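# Move green-PULL-tagged drive carriers into divider box

## Task

Find every drive carrier in the cage whose drive shows a green PULL tag on top, and place each one inside the divider box so it sits on the box floor, in contact only with the box, other carriers placed there, or the robot; the box must stay upright. All carriers without that tag stay in the cage, pushed fully in with their levers latched. A carrier counts only if it stays put without the robot holding it. Finish by releasing everything and moving the grippers away.

## Robot and tools

Robot: two arms, left_arm and right_arm, each ending in a two-finger gripper. Everything is expressed in one shared scene frame: origin on the table surface midway between the arms, +x forward over the table, +z up, and left_arm sits on the +y side. The names left and right refer to the arms, not to image sides. Reported hand positions can be slightly off, more so at long reach.

Gripper geometry: fingers extend along the gripper's +z axis and close along its x axis. The reported end_effector_position is the point midway between the finger pads; fingertips go 17.5 mm further. Pure rotation commands pivot about that point, which is 25 mm off the last joint axis toward the gripper's -y side. A flat block also protrudes about 9 cm toward -y from that axis and rotates with the hand, so mind it near the cage and box.

The 20-number row (used by execute_actions rows and by move's target): one list covering both arms. Numbers 1-10 are left_arm: x, y, z (metres, absolute position in the scene frame), qw, qx, qy, qz (absolute orientation, w first), then gripper position, force_limit, speed. Numbers 11-20 are the same for right_arm. The pose parts are absolute targets, not offsets. The last three per arm each lie in [-1, 1]: position +1 means fully open (50 mm gap), about -0.65 means pads touching, -1 means close until blocked; force_limit maps -1/0/+1 to roughly 20/102/185 N per pad (actual grip may exceed this by up to ~17 %); speed maps -1/0/+1 to 20/85/150 mm/s of gap change. To leave an arm or gripper unchanged, resend its last pose and its last three gripper numbers; a 0 is a real command. To keep an orientation steady, repeat the same target quaternion every row rather than copying the possibly drifted reported one. A target more than 0.6 m from the arm's last reported position along any gripper axis is refused and nothing is sent.

execute_actions: argument actions is a list holding zero or one item. Empty list: just returns current state. {"rows": [...], "steps": n}: up to 15 rows, n up to 15 steps of 1/30 s (default 15); each row drives one step and the last row repeats to fill. {"steps": n} alone: a wait of up to 300 steps counted from the previous result, thinking time included. Optional pictures (boolean) toggles camera images, which otherwise come every time. Each step the commanded pose is clipped to within 70 mm and 16 degrees of the measured pose, so a far target needs several calls; check the result pose and continue. After a call ends, the arm only continues to its last clipped pose.

move: target is one 20-number row; speed is m/s from 0.002 to 0.5 (default 0.25), rotation capped at twice that in rad/s. Both grippers follow straight lines ending simultaneously, lasting 0.5 to 10 s (cut off at 10 s). Finger numbers are applied at the start. Paths ignore obstacles and the other arm, may lag, stray, or overshoot speed near full extension. The result adds a move: line: done, off_target, moving, held or fault, plus limits (paced = target clipped; held = some steps blocked, after which the arm may jump fast), and each gripper's distance from its target.

wait: seconds from 0 to 10; the robot holds its last command. zoom_image: camera (cam_high, cam_low, cam_left_wrist, cam_right_wrist; each 896x504) and region [x0, y0, x1, y1] in pixels from top-left, at most 504 by 504. show_instructions: shows the reference pages, no motion. finished_scene: pass scene number to end and grade the current scene; irreversible.

Result lines: each arm's pose; object_status for grippers: 0 moving, 1 blocked while opening, 2 blocked while closing (a grasp), 3 reached command or pads met (usually nothing held). position_measured in counts: gap ≈ (250 - counts) × 0.202 mm. A new position number resets status to 0 briefly. Fingers only pick up a new force_limit or speed after a position change of at least 0.01. If grip is lost the fingers re-close, except after a grip at force_limit -1, where status stays 2 even when empty. HELD marks steps where the clearance check withheld your row; pose unreachable names the arm affected. A Hand target line shows where each arm is currently being driven.

Faults: arms are stiff, so aiming even slightly past a firm contact can trip a fault; contact torque at a joint's limit (150 N m waist, shoulder, elbow; 37.6 N m forearm roll, wrist pitch, wrist roll, load weight included) or 150 N external force halts that arm for 10 s and it yields. Long holding heats motors; MOTOR HOT warns, then an OVER-TEMPERATURE FAULT brakes the arm. The simulation keeps running while you compose replies.

Avoid: collisions or hard pressing between the arms, fast impacts, pushing targets deep into contacts, dropping carriers, tipping the box, and anything leaving the table. Random brief tugs on held parts or pushes on loose items can occur, so grip firmly and confirm status 2. Sequence: look and zoom to identify green PULL tags, unlatch and pull each tagged carrier, lower it gently onto the box floor, release, keep untagged carriers latched and fully inserted, then open and retreat both grippers before ending.

Each tool is called after "Emit:" by a JSON object that holds its "api" and its "payload", one argument or row to a line.

## Session

Emit:
{"api": "show_instructions", "payload": {

}}

Reference images for this scene: manual page 1, manual page 2, manual page 3, manual page 4, manual page 5, manual page 6.

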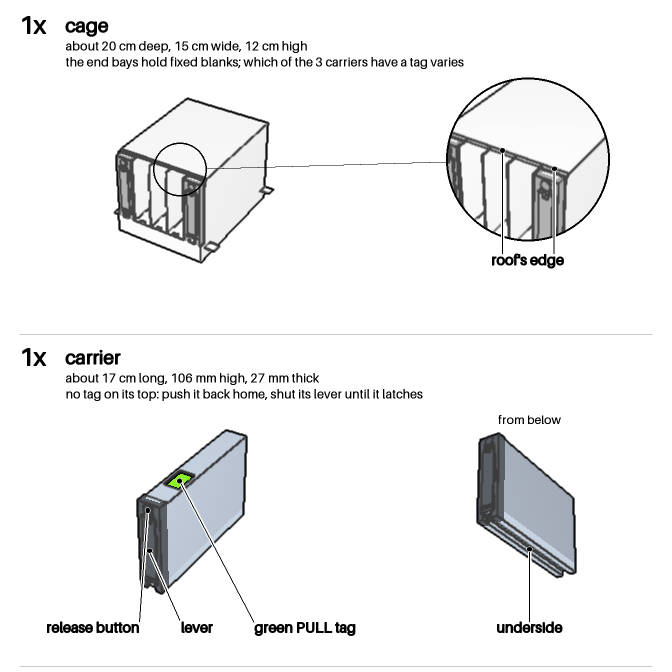

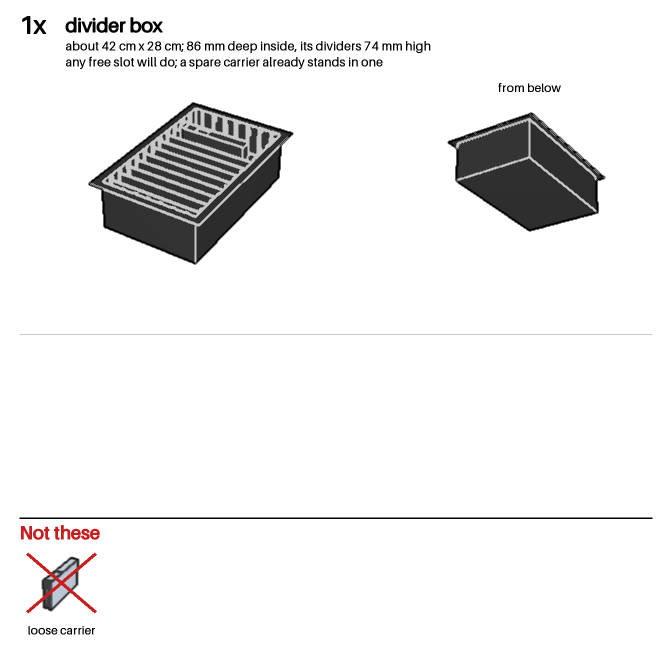

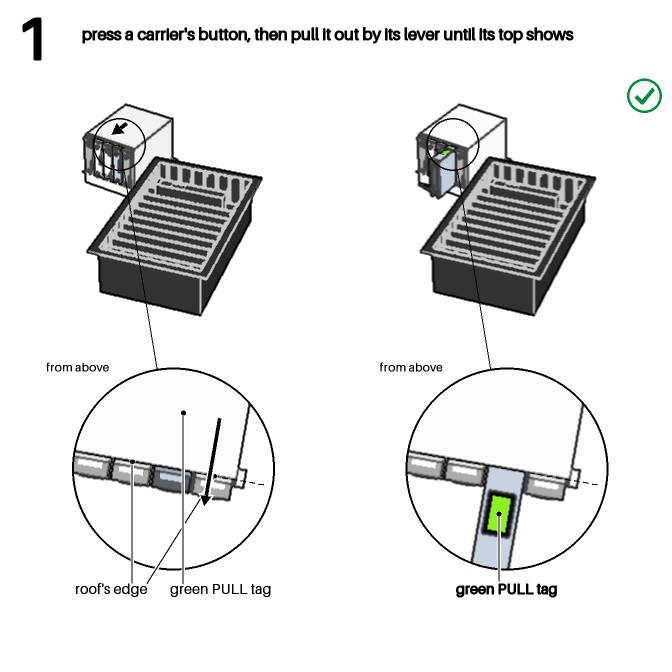

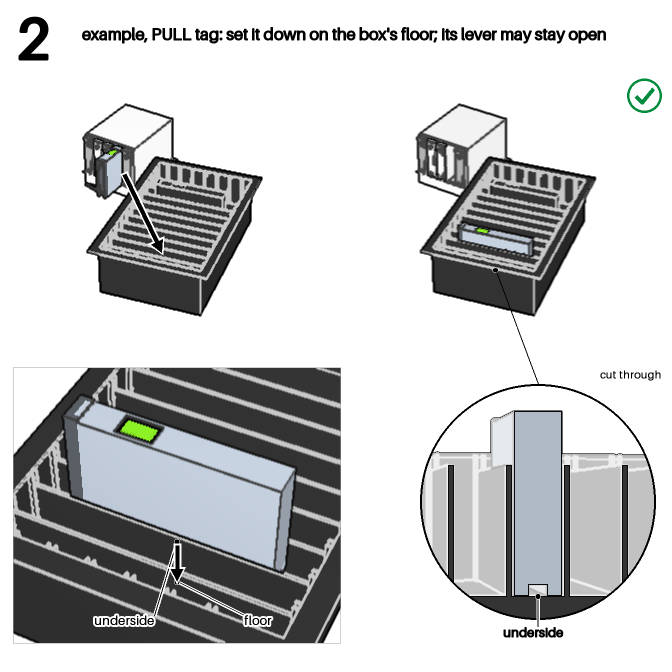

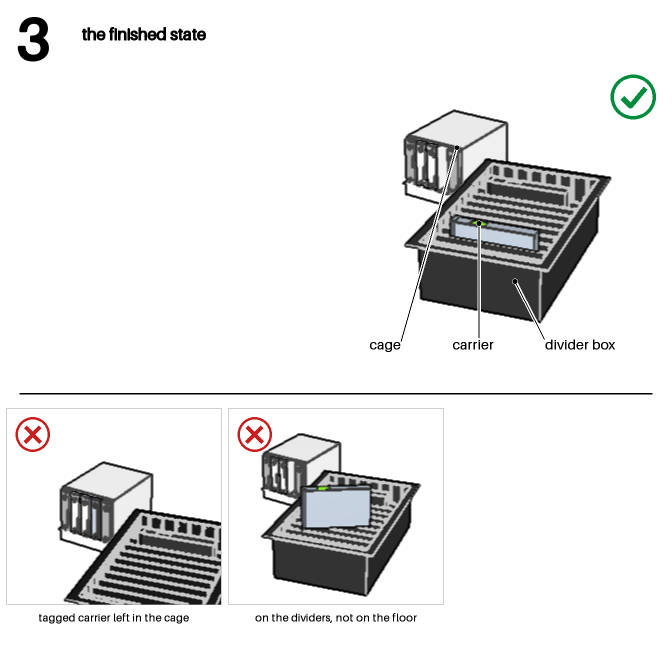

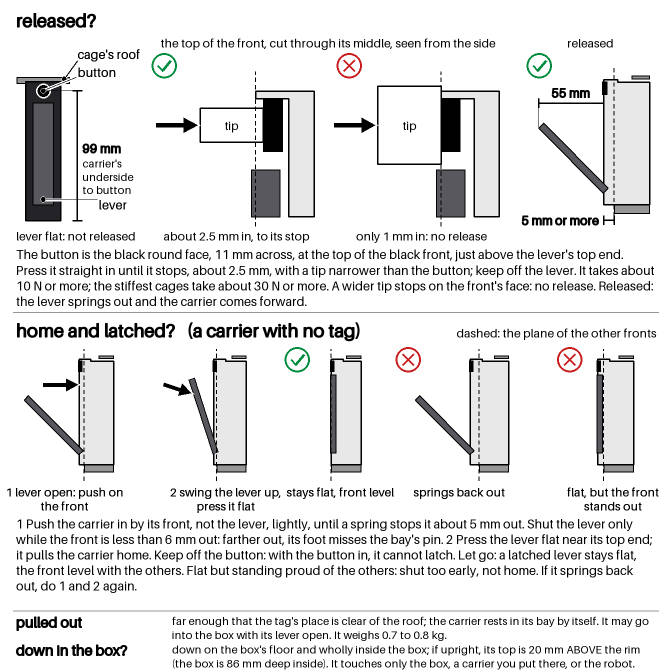

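Emit:
{"api": "execute_actions", "payload": {
  "actions": []
}}

Scene clock: 0.00 s of 9097.00 s.
left_arm: end_effector_position=(+0.4444, +0.3570, +0.2895) position_measured=3 object_status=3 end_effector_quat_wxyz=(-0.001, +0.756, +0.654, -0.001) | right_arm: end_effector_position=(+0.3392, -0.3195, +0.1836) position_measured=3 object_status=3 end_effector_quat_wxyz=(-0.052, +0.502, +0.813, +0.290)
Joint positions: left_arm=[ 0.262  0.132  0.192 -0.    -1.633 -0.266] | right_arm=[-0.123 -0.476 -0.509 -0.569 -1.338  0.549]
Joint velocities: left_arm=[ 0.001 -0.    -0.    -0.001 -0.001 -0.   ] | right_arm=[ 0.002 -0.    -0.    -0.    -0.     0.   ]
Hand target (left_arm): +0.444, +0.357, +0.290; -0.001, +0.756, +0.654, -0.001
Hand target (right_arm): +0.339, -0.320, +0.184; -0.052, +0.502, +0.813, +0.290

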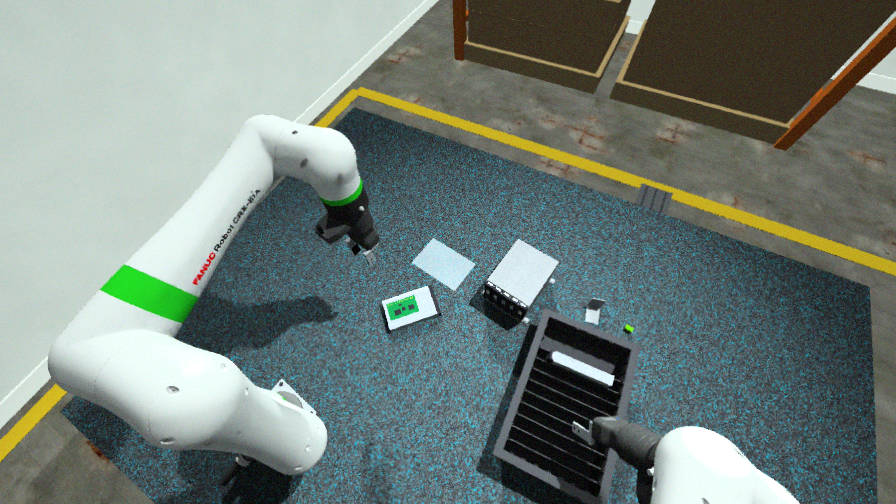

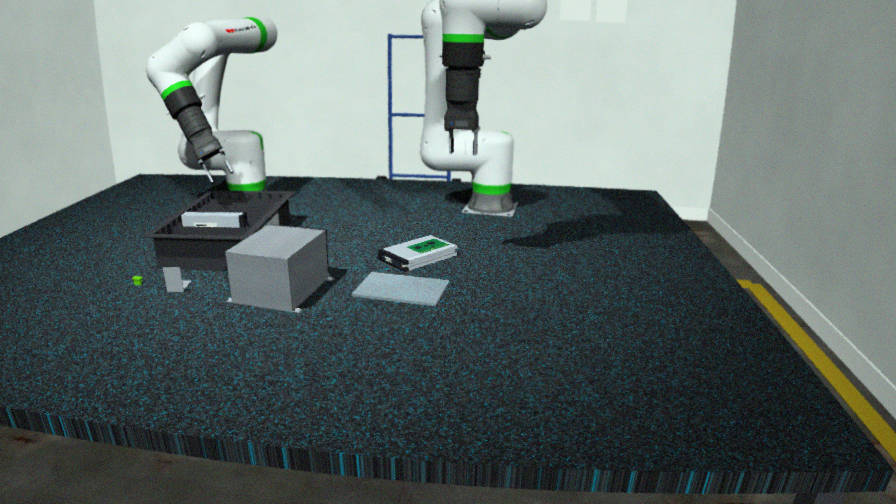

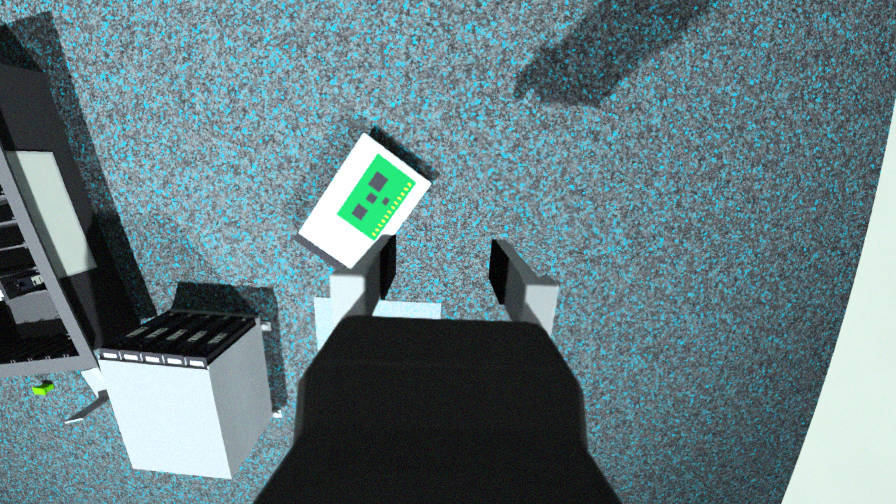

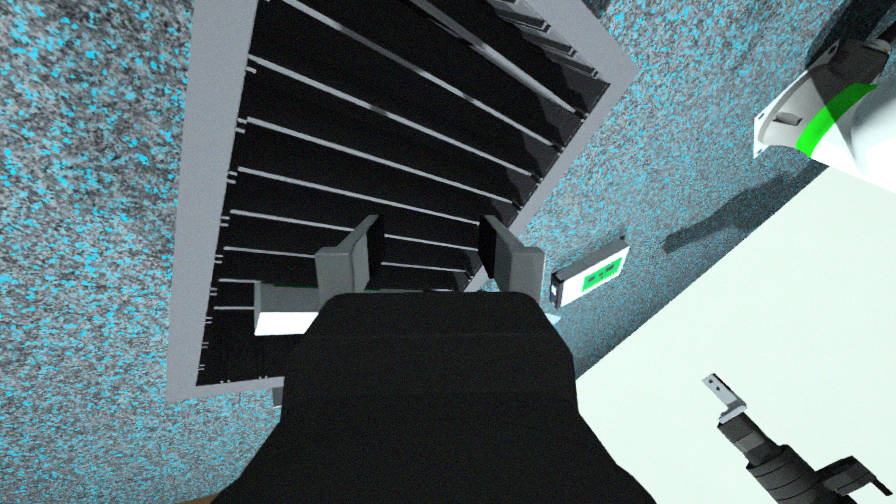

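Emit:
{"api": "zoom_image", "payload": {
  "camera": "cam_high",
  "region": [360, 220, 680, 400]
}}

Emit:
{"api": "zoom_image", "payload": {
  "camera": "cam_left_wrist",
  "region": [60, 270, 320, 420]
}}

Region (360, 220, 680, 400) of cam_high's 896x504 image, scaled by 1.575, with more detail than that image has; it fills the top 284 rows of this view, and the rest is white.

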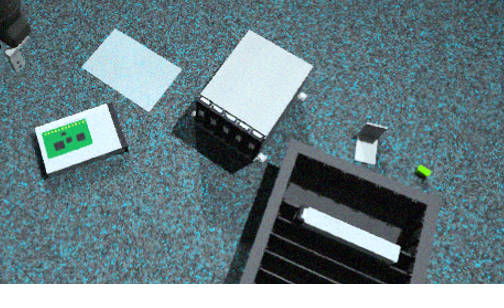

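Region (60, 270, 320, 420) of cam_left_wrist's 896x504 image, scaled by 1.938, with more detail than that image has; it fills the top 291 rows of this view, and the rest is white.

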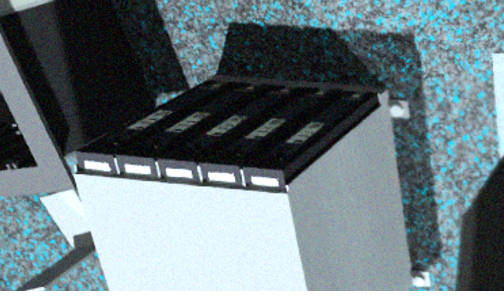

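Emit:
{"api": "move", "payload": {
  "target": [0.40,-0.03,0.22,0.2127,-0.6746,0.6746,-0.2127,-1,0,0.5, 0.38,-0.33,0.30,0,0,1,0,0.5,-0.4,0.5],
  "speed": 0.25
}}

Scene clock: 50.80 s of 9097.00 s.
left_arm: end_effector_position=(+0.3996, -0.0298, +0.2198) position_measured=253 object_status=3 end_effector_quat_wxyz=(-0.213, +0.675, -0.674, +0.212) | right_arm: end_effector_position=(+0.3803, -0.3303, +0.3002) position_measured=78 object_status=3 end_effector_quat_wxyz=(+0.000, +0.000, +1.000, -0.001)
Joint positions: left_arm=[-0.761  0.175  0.06  -0.529 -1.109 -2.083] | right_arm=[ 0.486 -0.297 -0.178  0.001 -1.69   0.967]
Joint velocities: left_arm=[ 0.003 -0.001 -0.001  0.002  0.003 -0.007] | right_arm=[ 0.001  0.     0.     0.001 -0.001  0.   ]
Hand target (left_arm): +0.400, -0.030, +0.220; -0.213, +0.675, -0.674, +0.212
Hand target (right_arm): +0.380, -0.330, +0.300; +0.000, +0.000, +1.000, -0.001
Off the commanded pose (left_arm): 0.000 m, 0 deg.
Off the commanded pose (right_arm): 0.000 m, 0 deg.
After step 90, 41.37 s passed at rest.
move: done

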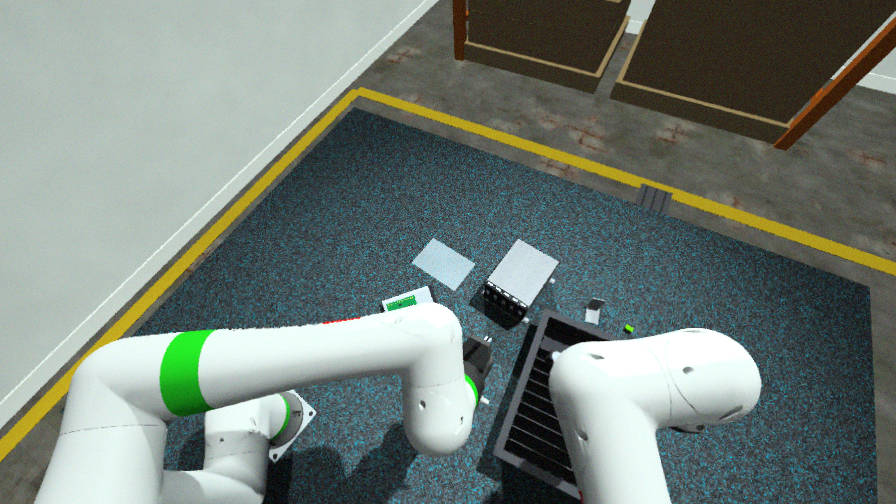

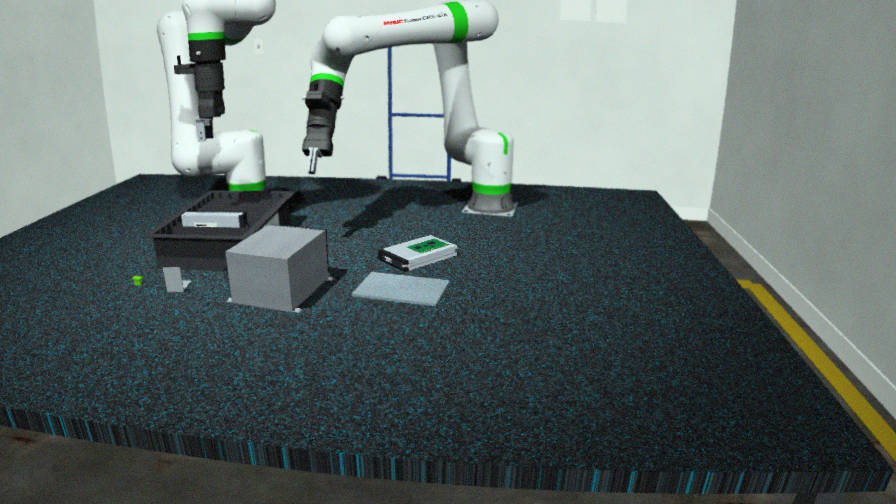

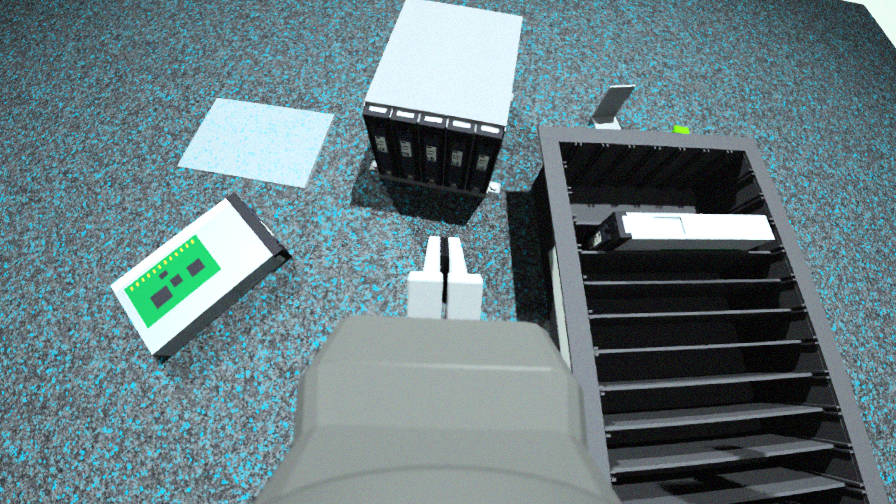

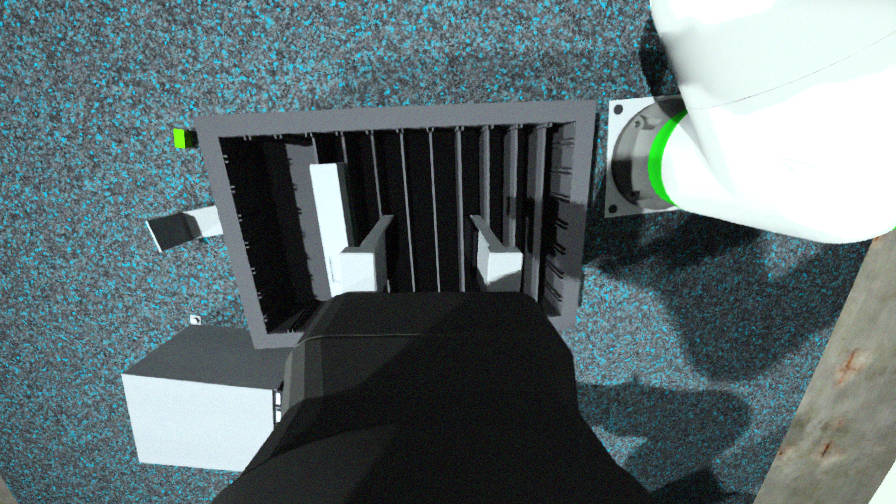

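Emit:
{"api": "move", "payload": {
  "target": [0.43,0.008,0.20,0.1933,-0.6132,0.7308,-0.2304,-1,0,0.5, 0.38,-0.33,0.30,0,0,1,0,0.5,-0.4,0.5],
  "speed": 0.15
}}

Scene clock: 80.27 s of 9097.00 s.
left_arm: end_effector_position=(+0.4301, +0.0079, +0.2000) position_measured=253 object_status=3 end_effector_quat_wxyz=(-0.194, +0.613, -0.730, +0.230) | right_arm: end_effector_position=(+0.3800, -0.3300, +0.3000) position_measured=78 object_status=3 end_effector_quat_wxyz=(-0.000, -0.000, +1.000, -0.000)
Joint positions: left_arm=[-0.583  0.071 -0.139 -0.405 -0.864 -2.405] | right_arm=[ 0.486 -0.298 -0.179  0.    -1.69   0.968]
Joint velocities: left_arm=[ 0.01  -0.003 -0.007  0.01   0.009 -0.017] | right_arm=[ 0. -0.  0.  0.  0.  0.]
Hand target (left_arm): +0.430, +0.008, +0.200; +0.193, -0.613, +0.731, -0.230
Hand target (right_arm): +0.380, -0.330, +0.300; +0.000, -0.000, +1.000, -0.000
Off the commanded pose (left_arm): 0.000 m, 0 deg.
Off the commanded pose (right_arm): 0.000 m, 0 deg.
After step 90, 25.47 s passed at rest.
move: done

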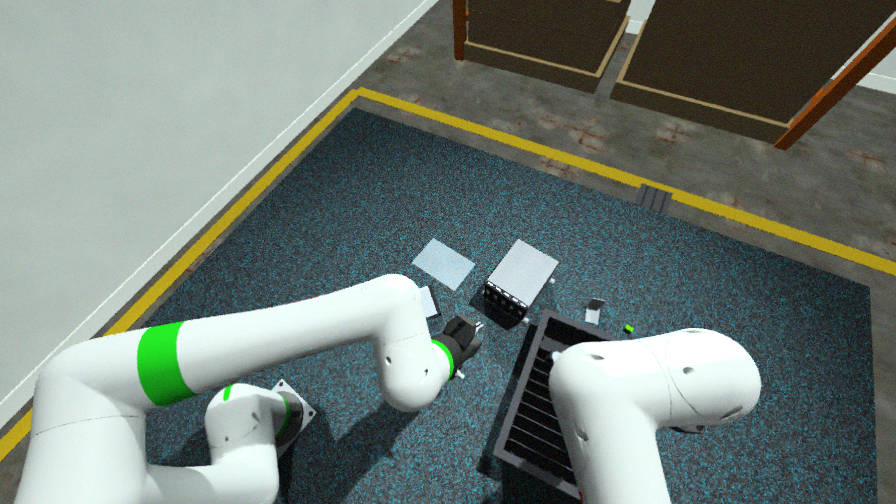

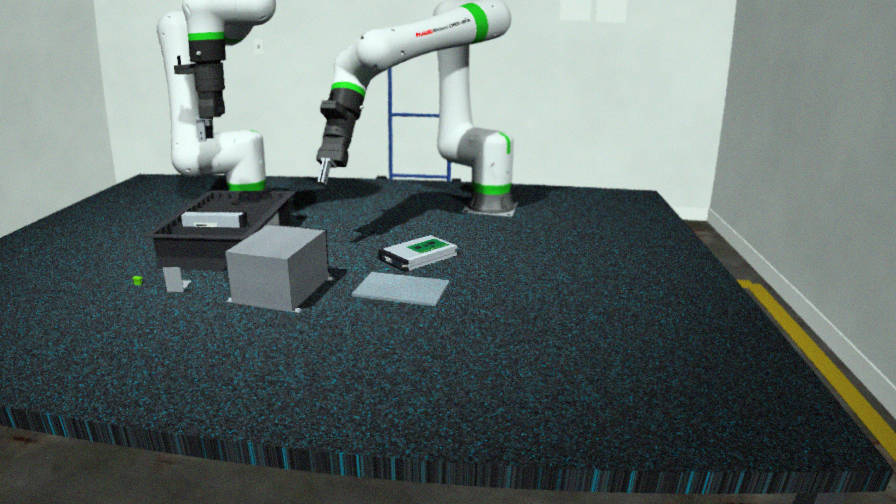

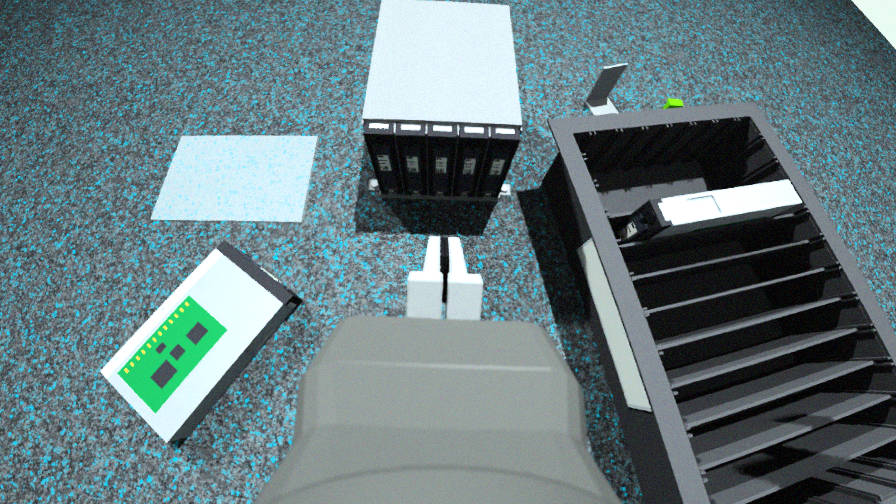

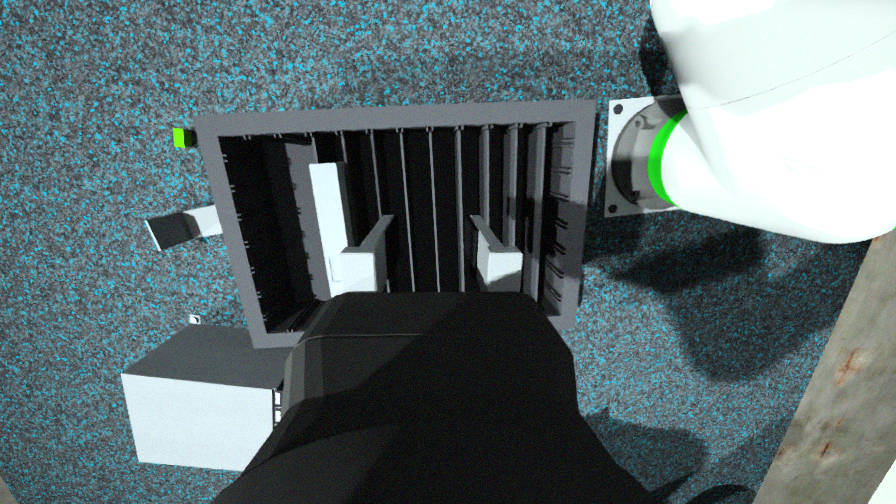

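Emit:
{"api": "zoom_image", "payload": {
  "camera": "cam_left_wrist",
  "region": [350, 100, 540, 260]
}}

Region (350, 100, 540, 260) of cam_left_wrist's 896x504 image, scaled by 2.653, with more detail than that image has; it fills the top 424 rows of this view, and the rest is white.

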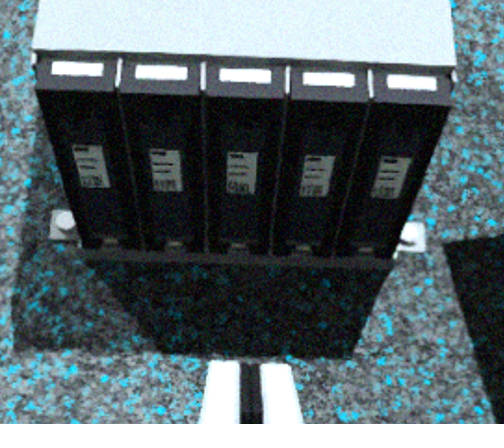

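Emit:
{"api": "move", "payload": {
  "target": [0.4827,0.0048,0.17,0.1881,-0.5965,0.7446,-0.2348,-1,0,0.5, 0.38,-0.33,0.30,0,0,1,0,0.5,-0.4,0.5],
  "speed": 0.1
}}

Emit:
{"api": "zoom_image", "payload": {
  "camera": "cam_left_wrist",
  "region": [320, 60, 570, 260]
}}

Scene clock: 93.53 s of 9097.00 s.
left_arm: end_effector_position=(+0.4827, +0.0047, +0.1701) position_measured=253 object_status=3 end_effector_quat_wxyz=(-0.188, +0.596, -0.744, +0.235) | right_arm: end_effector_position=(+0.3800, -0.3300, +0.3000) position_measured=78 object_status=3 end_effector_quat_wxyz=(+0.000, -0.000, +1.000, +0.000)
Joint positions: left_arm=[-0.49   0.164 -0.125 -0.347 -0.741 -2.538] | right_arm=[ 0.486 -0.298 -0.179 -0.    -1.69   0.968]
Joint velocities: left_arm=[ 0.     0.002  0.     0.002  0.001 -0.003] | right_arm=[-0.001  0.    -0.     0.    -0.     0.   ]
Hand target (left_arm): +0.483, +0.005, +0.170; +0.188, -0.596, +0.744, -0.235
Hand target (right_arm): +0.380, -0.330, +0.300; +0.000, -0.000, +1.000, +0.000
Off the commanded pose (left_arm): 0.000 m, 0 deg.
Off the commanded pose (right_arm): 0.000 m, 0 deg.
After step 90, 9.27 s passed at rest.
move: done

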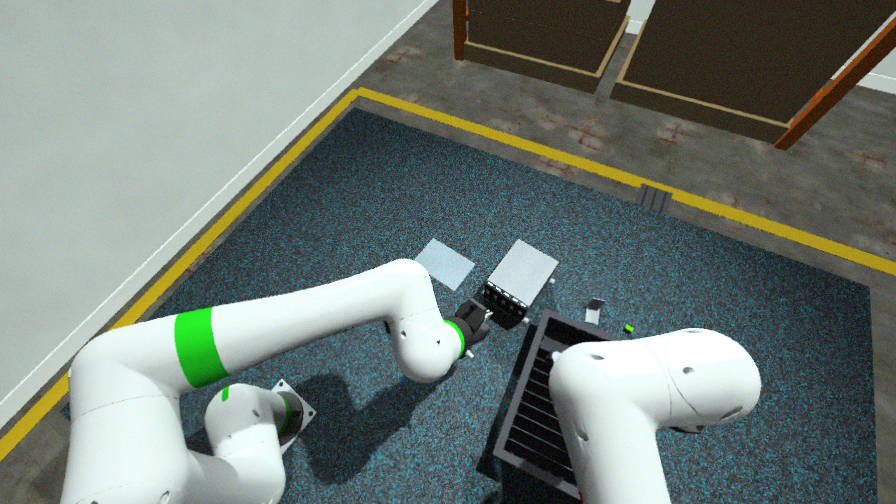

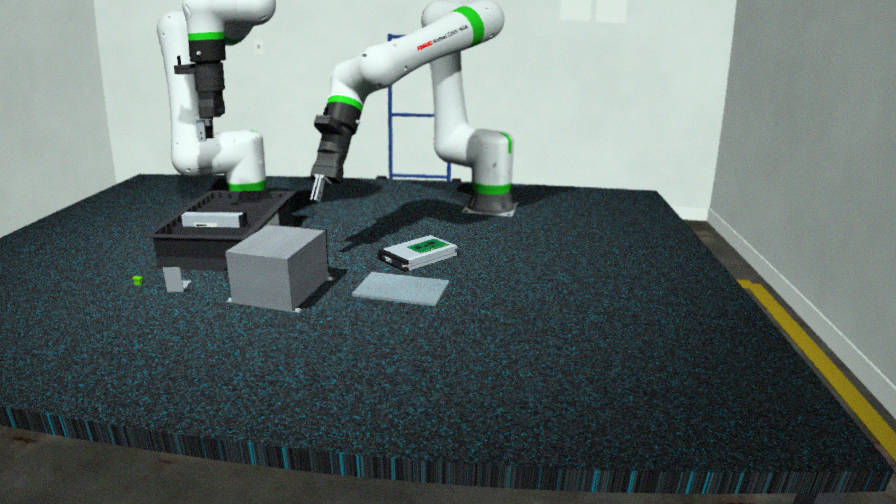

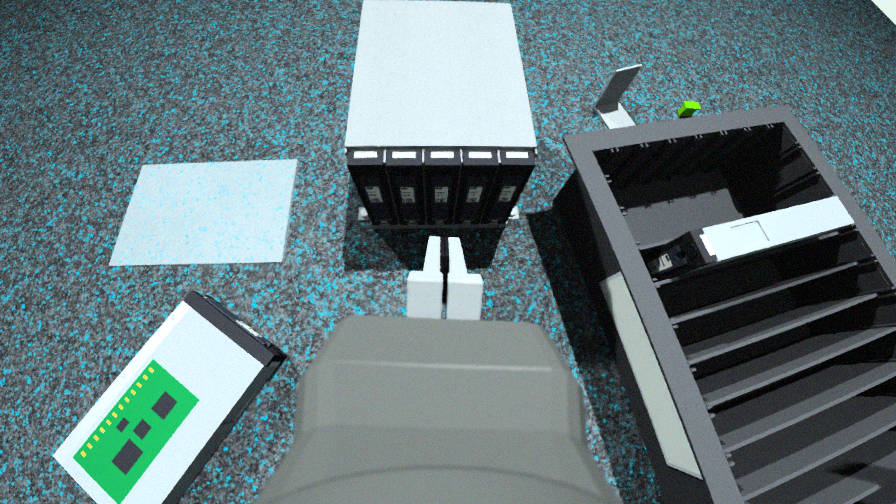

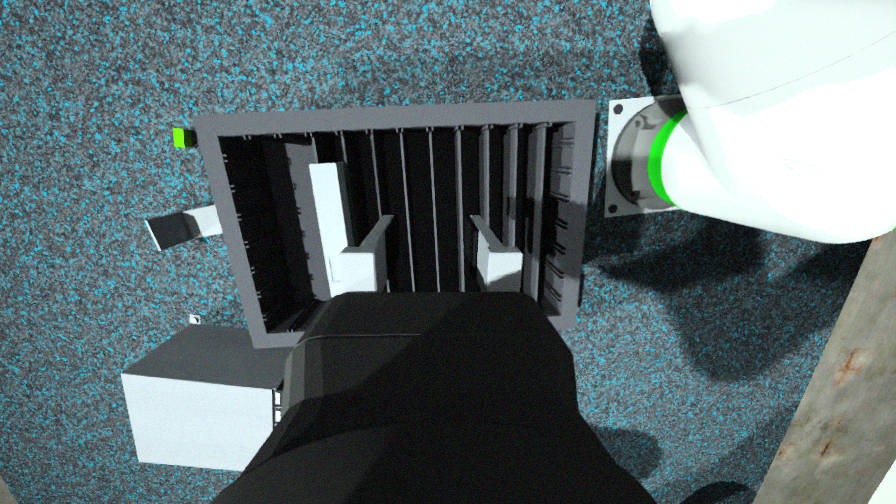

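Region (320, 60, 570, 260) of cam_left_wrist's 896x504 image, scaled by 2.016, with more detail than that image has; it fills the top 403 rows of this view, and the rest is white.

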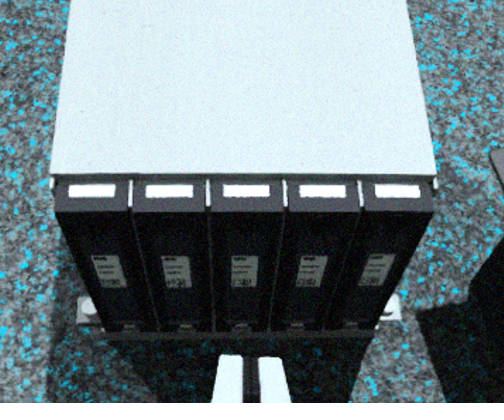

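Emit:
{"api": "move", "payload": {
  "target": [0.5200,-0.0015,0.155,0.1143,-0.4265,0.8666,-0.2322,-1,0,0.5, 0.38,-0.33,0.30,0,0,1,0,0.5,-0.4,0.5],
  "speed": 0.06
}}

Emit:
{"api": "zoom_image", "payload": {
  "camera": "cam_left_wrist",
  "region": [340, 100, 560, 280]
}}

Scene clock: 133.73 s of 9097.00 s.
left_arm: end_effector_position=(+0.5200, -0.0018, +0.1552) position_measured=253 object_status=3 end_effector_quat_wxyz=(+0.114, -0.426, +0.867, -0.233) | right_arm: end_effector_position=(+0.3800, -0.3300, +0.3000) position_measured=78 object_status=3 end_effector_quat_wxyz=(+0.000, -0.000, +1.000, +0.000)
Joint positions: left_arm=[-0.271  0.219 -0.22   0.208 -0.63  -3.524] | right_arm=[ 0.486 -0.298 -0.179 -0.    -1.69   0.968]
Joint velocities: left_arm=[ 0.003  0.001 -0.002  0.009 -0.    -0.016] | right_arm=[ 0.001  0.     0.    -0.    -0.     0.   ]
Hand target (left_arm): +0.520, -0.002, +0.155; +0.114, -0.426, +0.867, -0.233
Hand target (right_arm): +0.380, -0.330, +0.300; +0.000, -0.000, +1.000, +0.000
Off the commanded pose (left_arm): 0.000 m, 0 deg.
Off the commanded pose (right_arm): 0.000 m, 0 deg.
After step 90, 33.23 s passed at rest.
move: done

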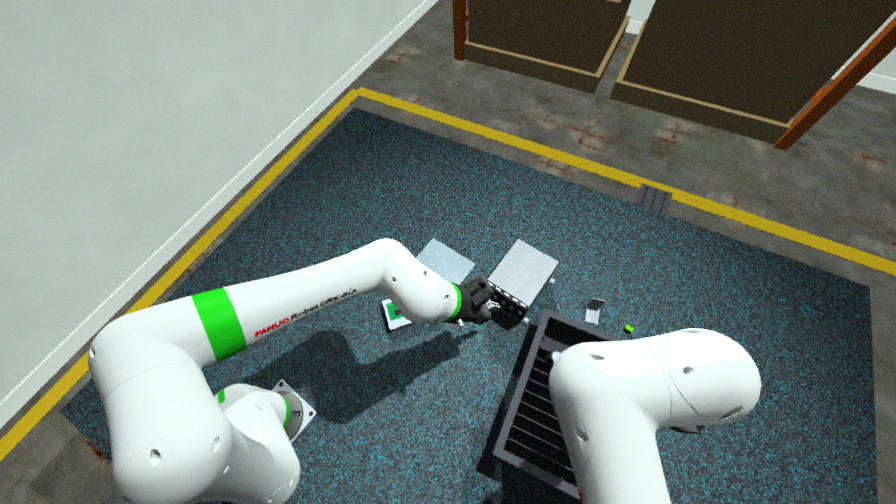

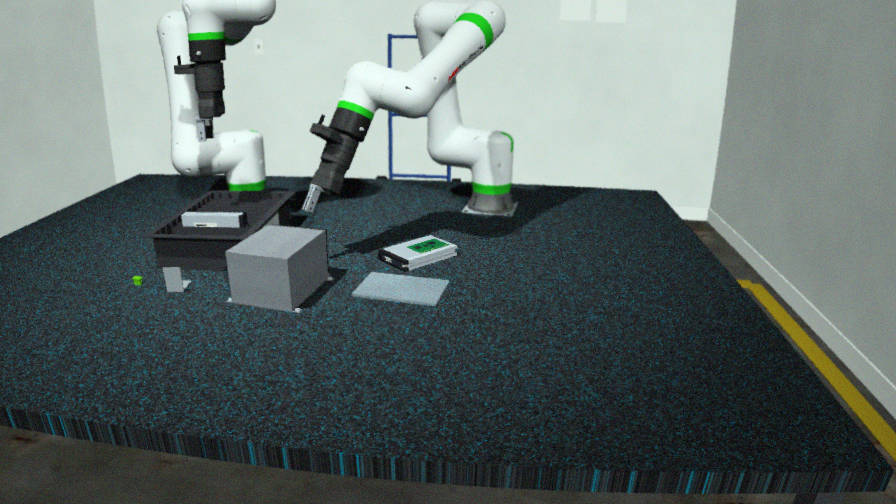

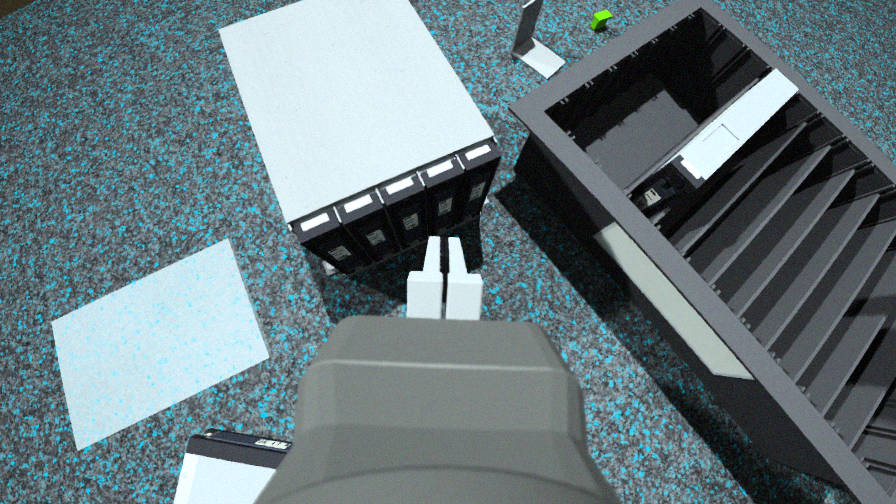

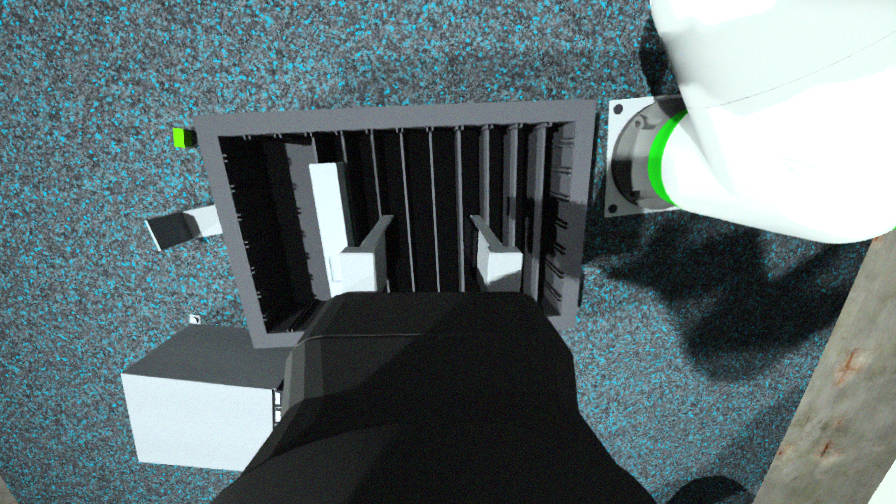

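Region (340, 100, 560, 280) of cam_left_wrist's 896x504 image, scaled by 2.291, with more detail than that image has; it fills the top 412 rows of this view, and the rest is white.

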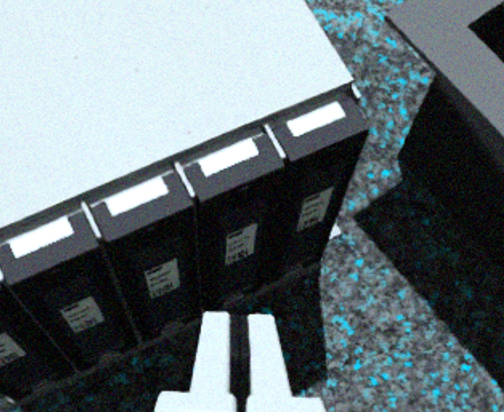

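Emit:
{"api": "move", "payload": {
  "target": [0.5446,-0.0070,0.122,0.1143,-0.4265,0.8666,-0.2322,-1,0,0.5, 0.38,-0.33,0.30,0,0,1,0,0.5,-0.4,0.5],
  "speed": 0.04
}}

Emit:
{"api": "zoom_image", "payload": {
  "camera": "cam_left_wrist",
  "region": [360, 150, 520, 270]
}}

Scene clock: 142.17 s of 9097.00 s.
left_arm: end_effector_position=(+0.5446, -0.0070, +0.1221) position_measured=253 object_status=3 end_effector_quat_wxyz=(+0.114, -0.427, +0.867, -0.232) | right_arm: end_effector_position=(+0.3800, -0.3300, +0.3000) position_measured=78 object_status=3 end_effector_quat_wxyz=(+0.000, -0.000, +1.000, +0.000)
Joint positions: left_arm=[-0.263  0.305 -0.202  0.235 -0.566 -3.561] | right_arm=[ 0.486 -0.298 -0.179 -0.    -1.69   0.968]
Joint velocities: left_arm=[ 0.     0.002  0.001  0.001  0.001 -0.002] | right_arm=[ 0.002 -0.     0.    -0.    -0.    -0.001]
Hand target (left_arm): +0.545, -0.007, +0.122; +0.114, -0.427, +0.867, -0.232
Hand target (right_arm): +0.380, -0.330, +0.300; +0.000, -0.000, +1.000, +0.000
Off the commanded pose (left_arm): 0.000 m, 0 deg.
Off the commanded pose (right_arm): 0.000 m, 0 deg.
After step 90, 4.10 s passed at rest.
move: done

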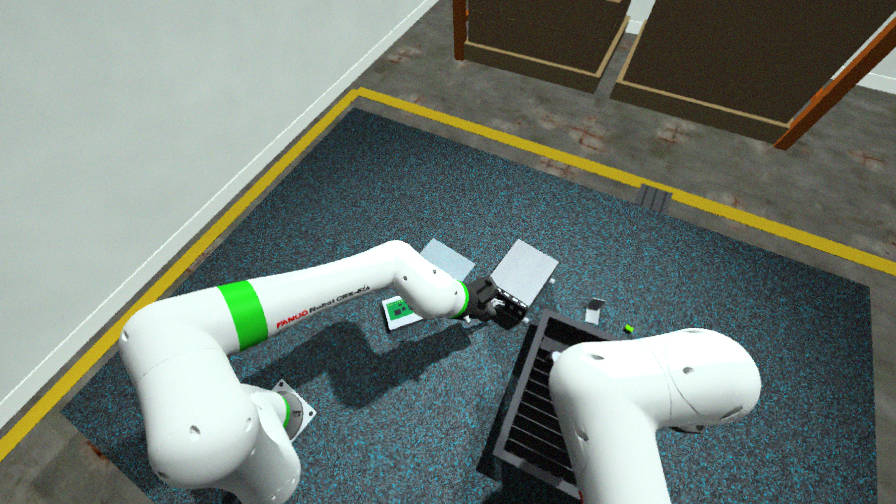

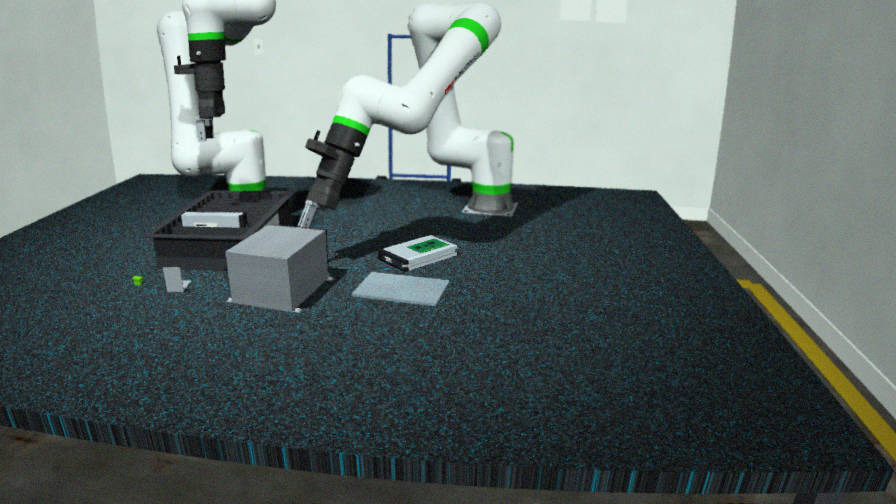

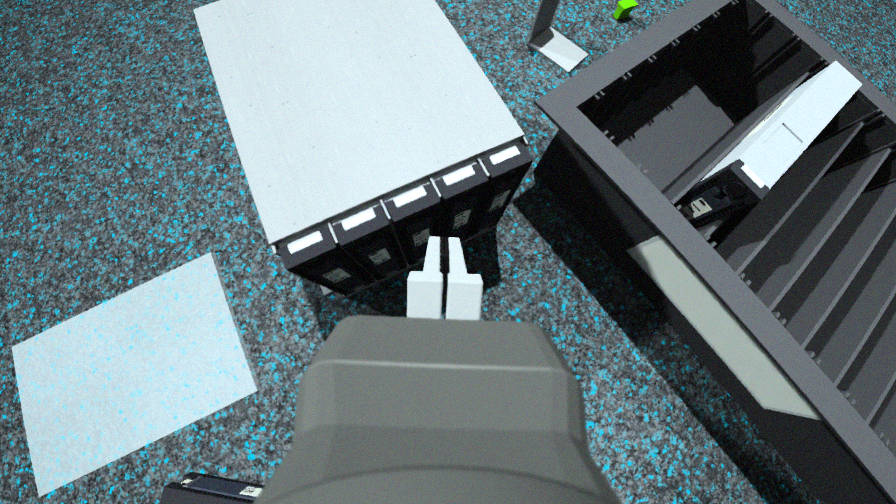

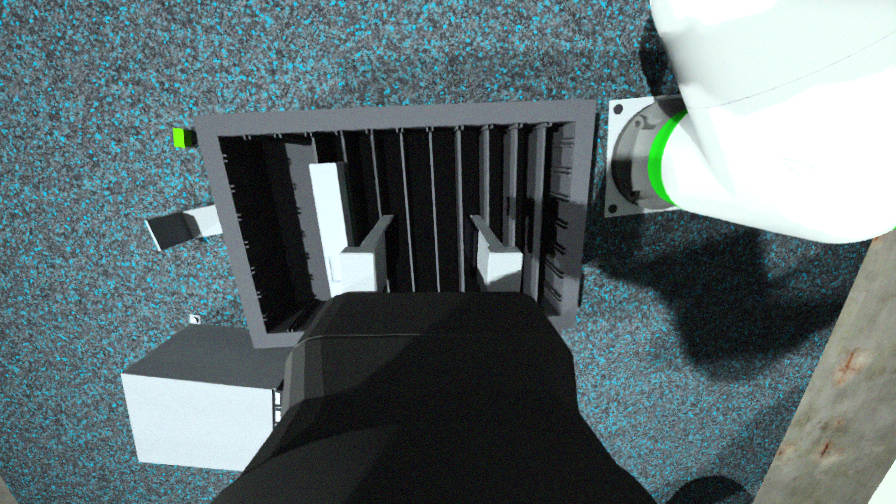

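Region (360, 150, 520, 270) of cam_left_wrist's 896x504 image, scaled by 3.150, with more detail than that image has; it fills the top 378 rows of this view, and the rest is white.

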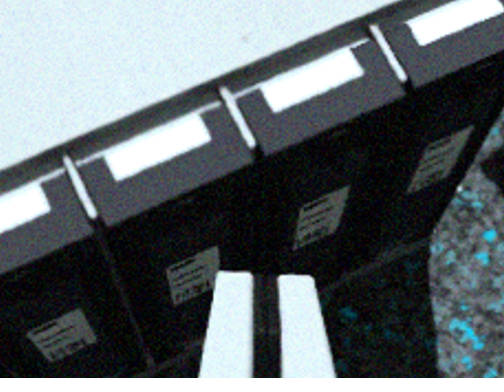

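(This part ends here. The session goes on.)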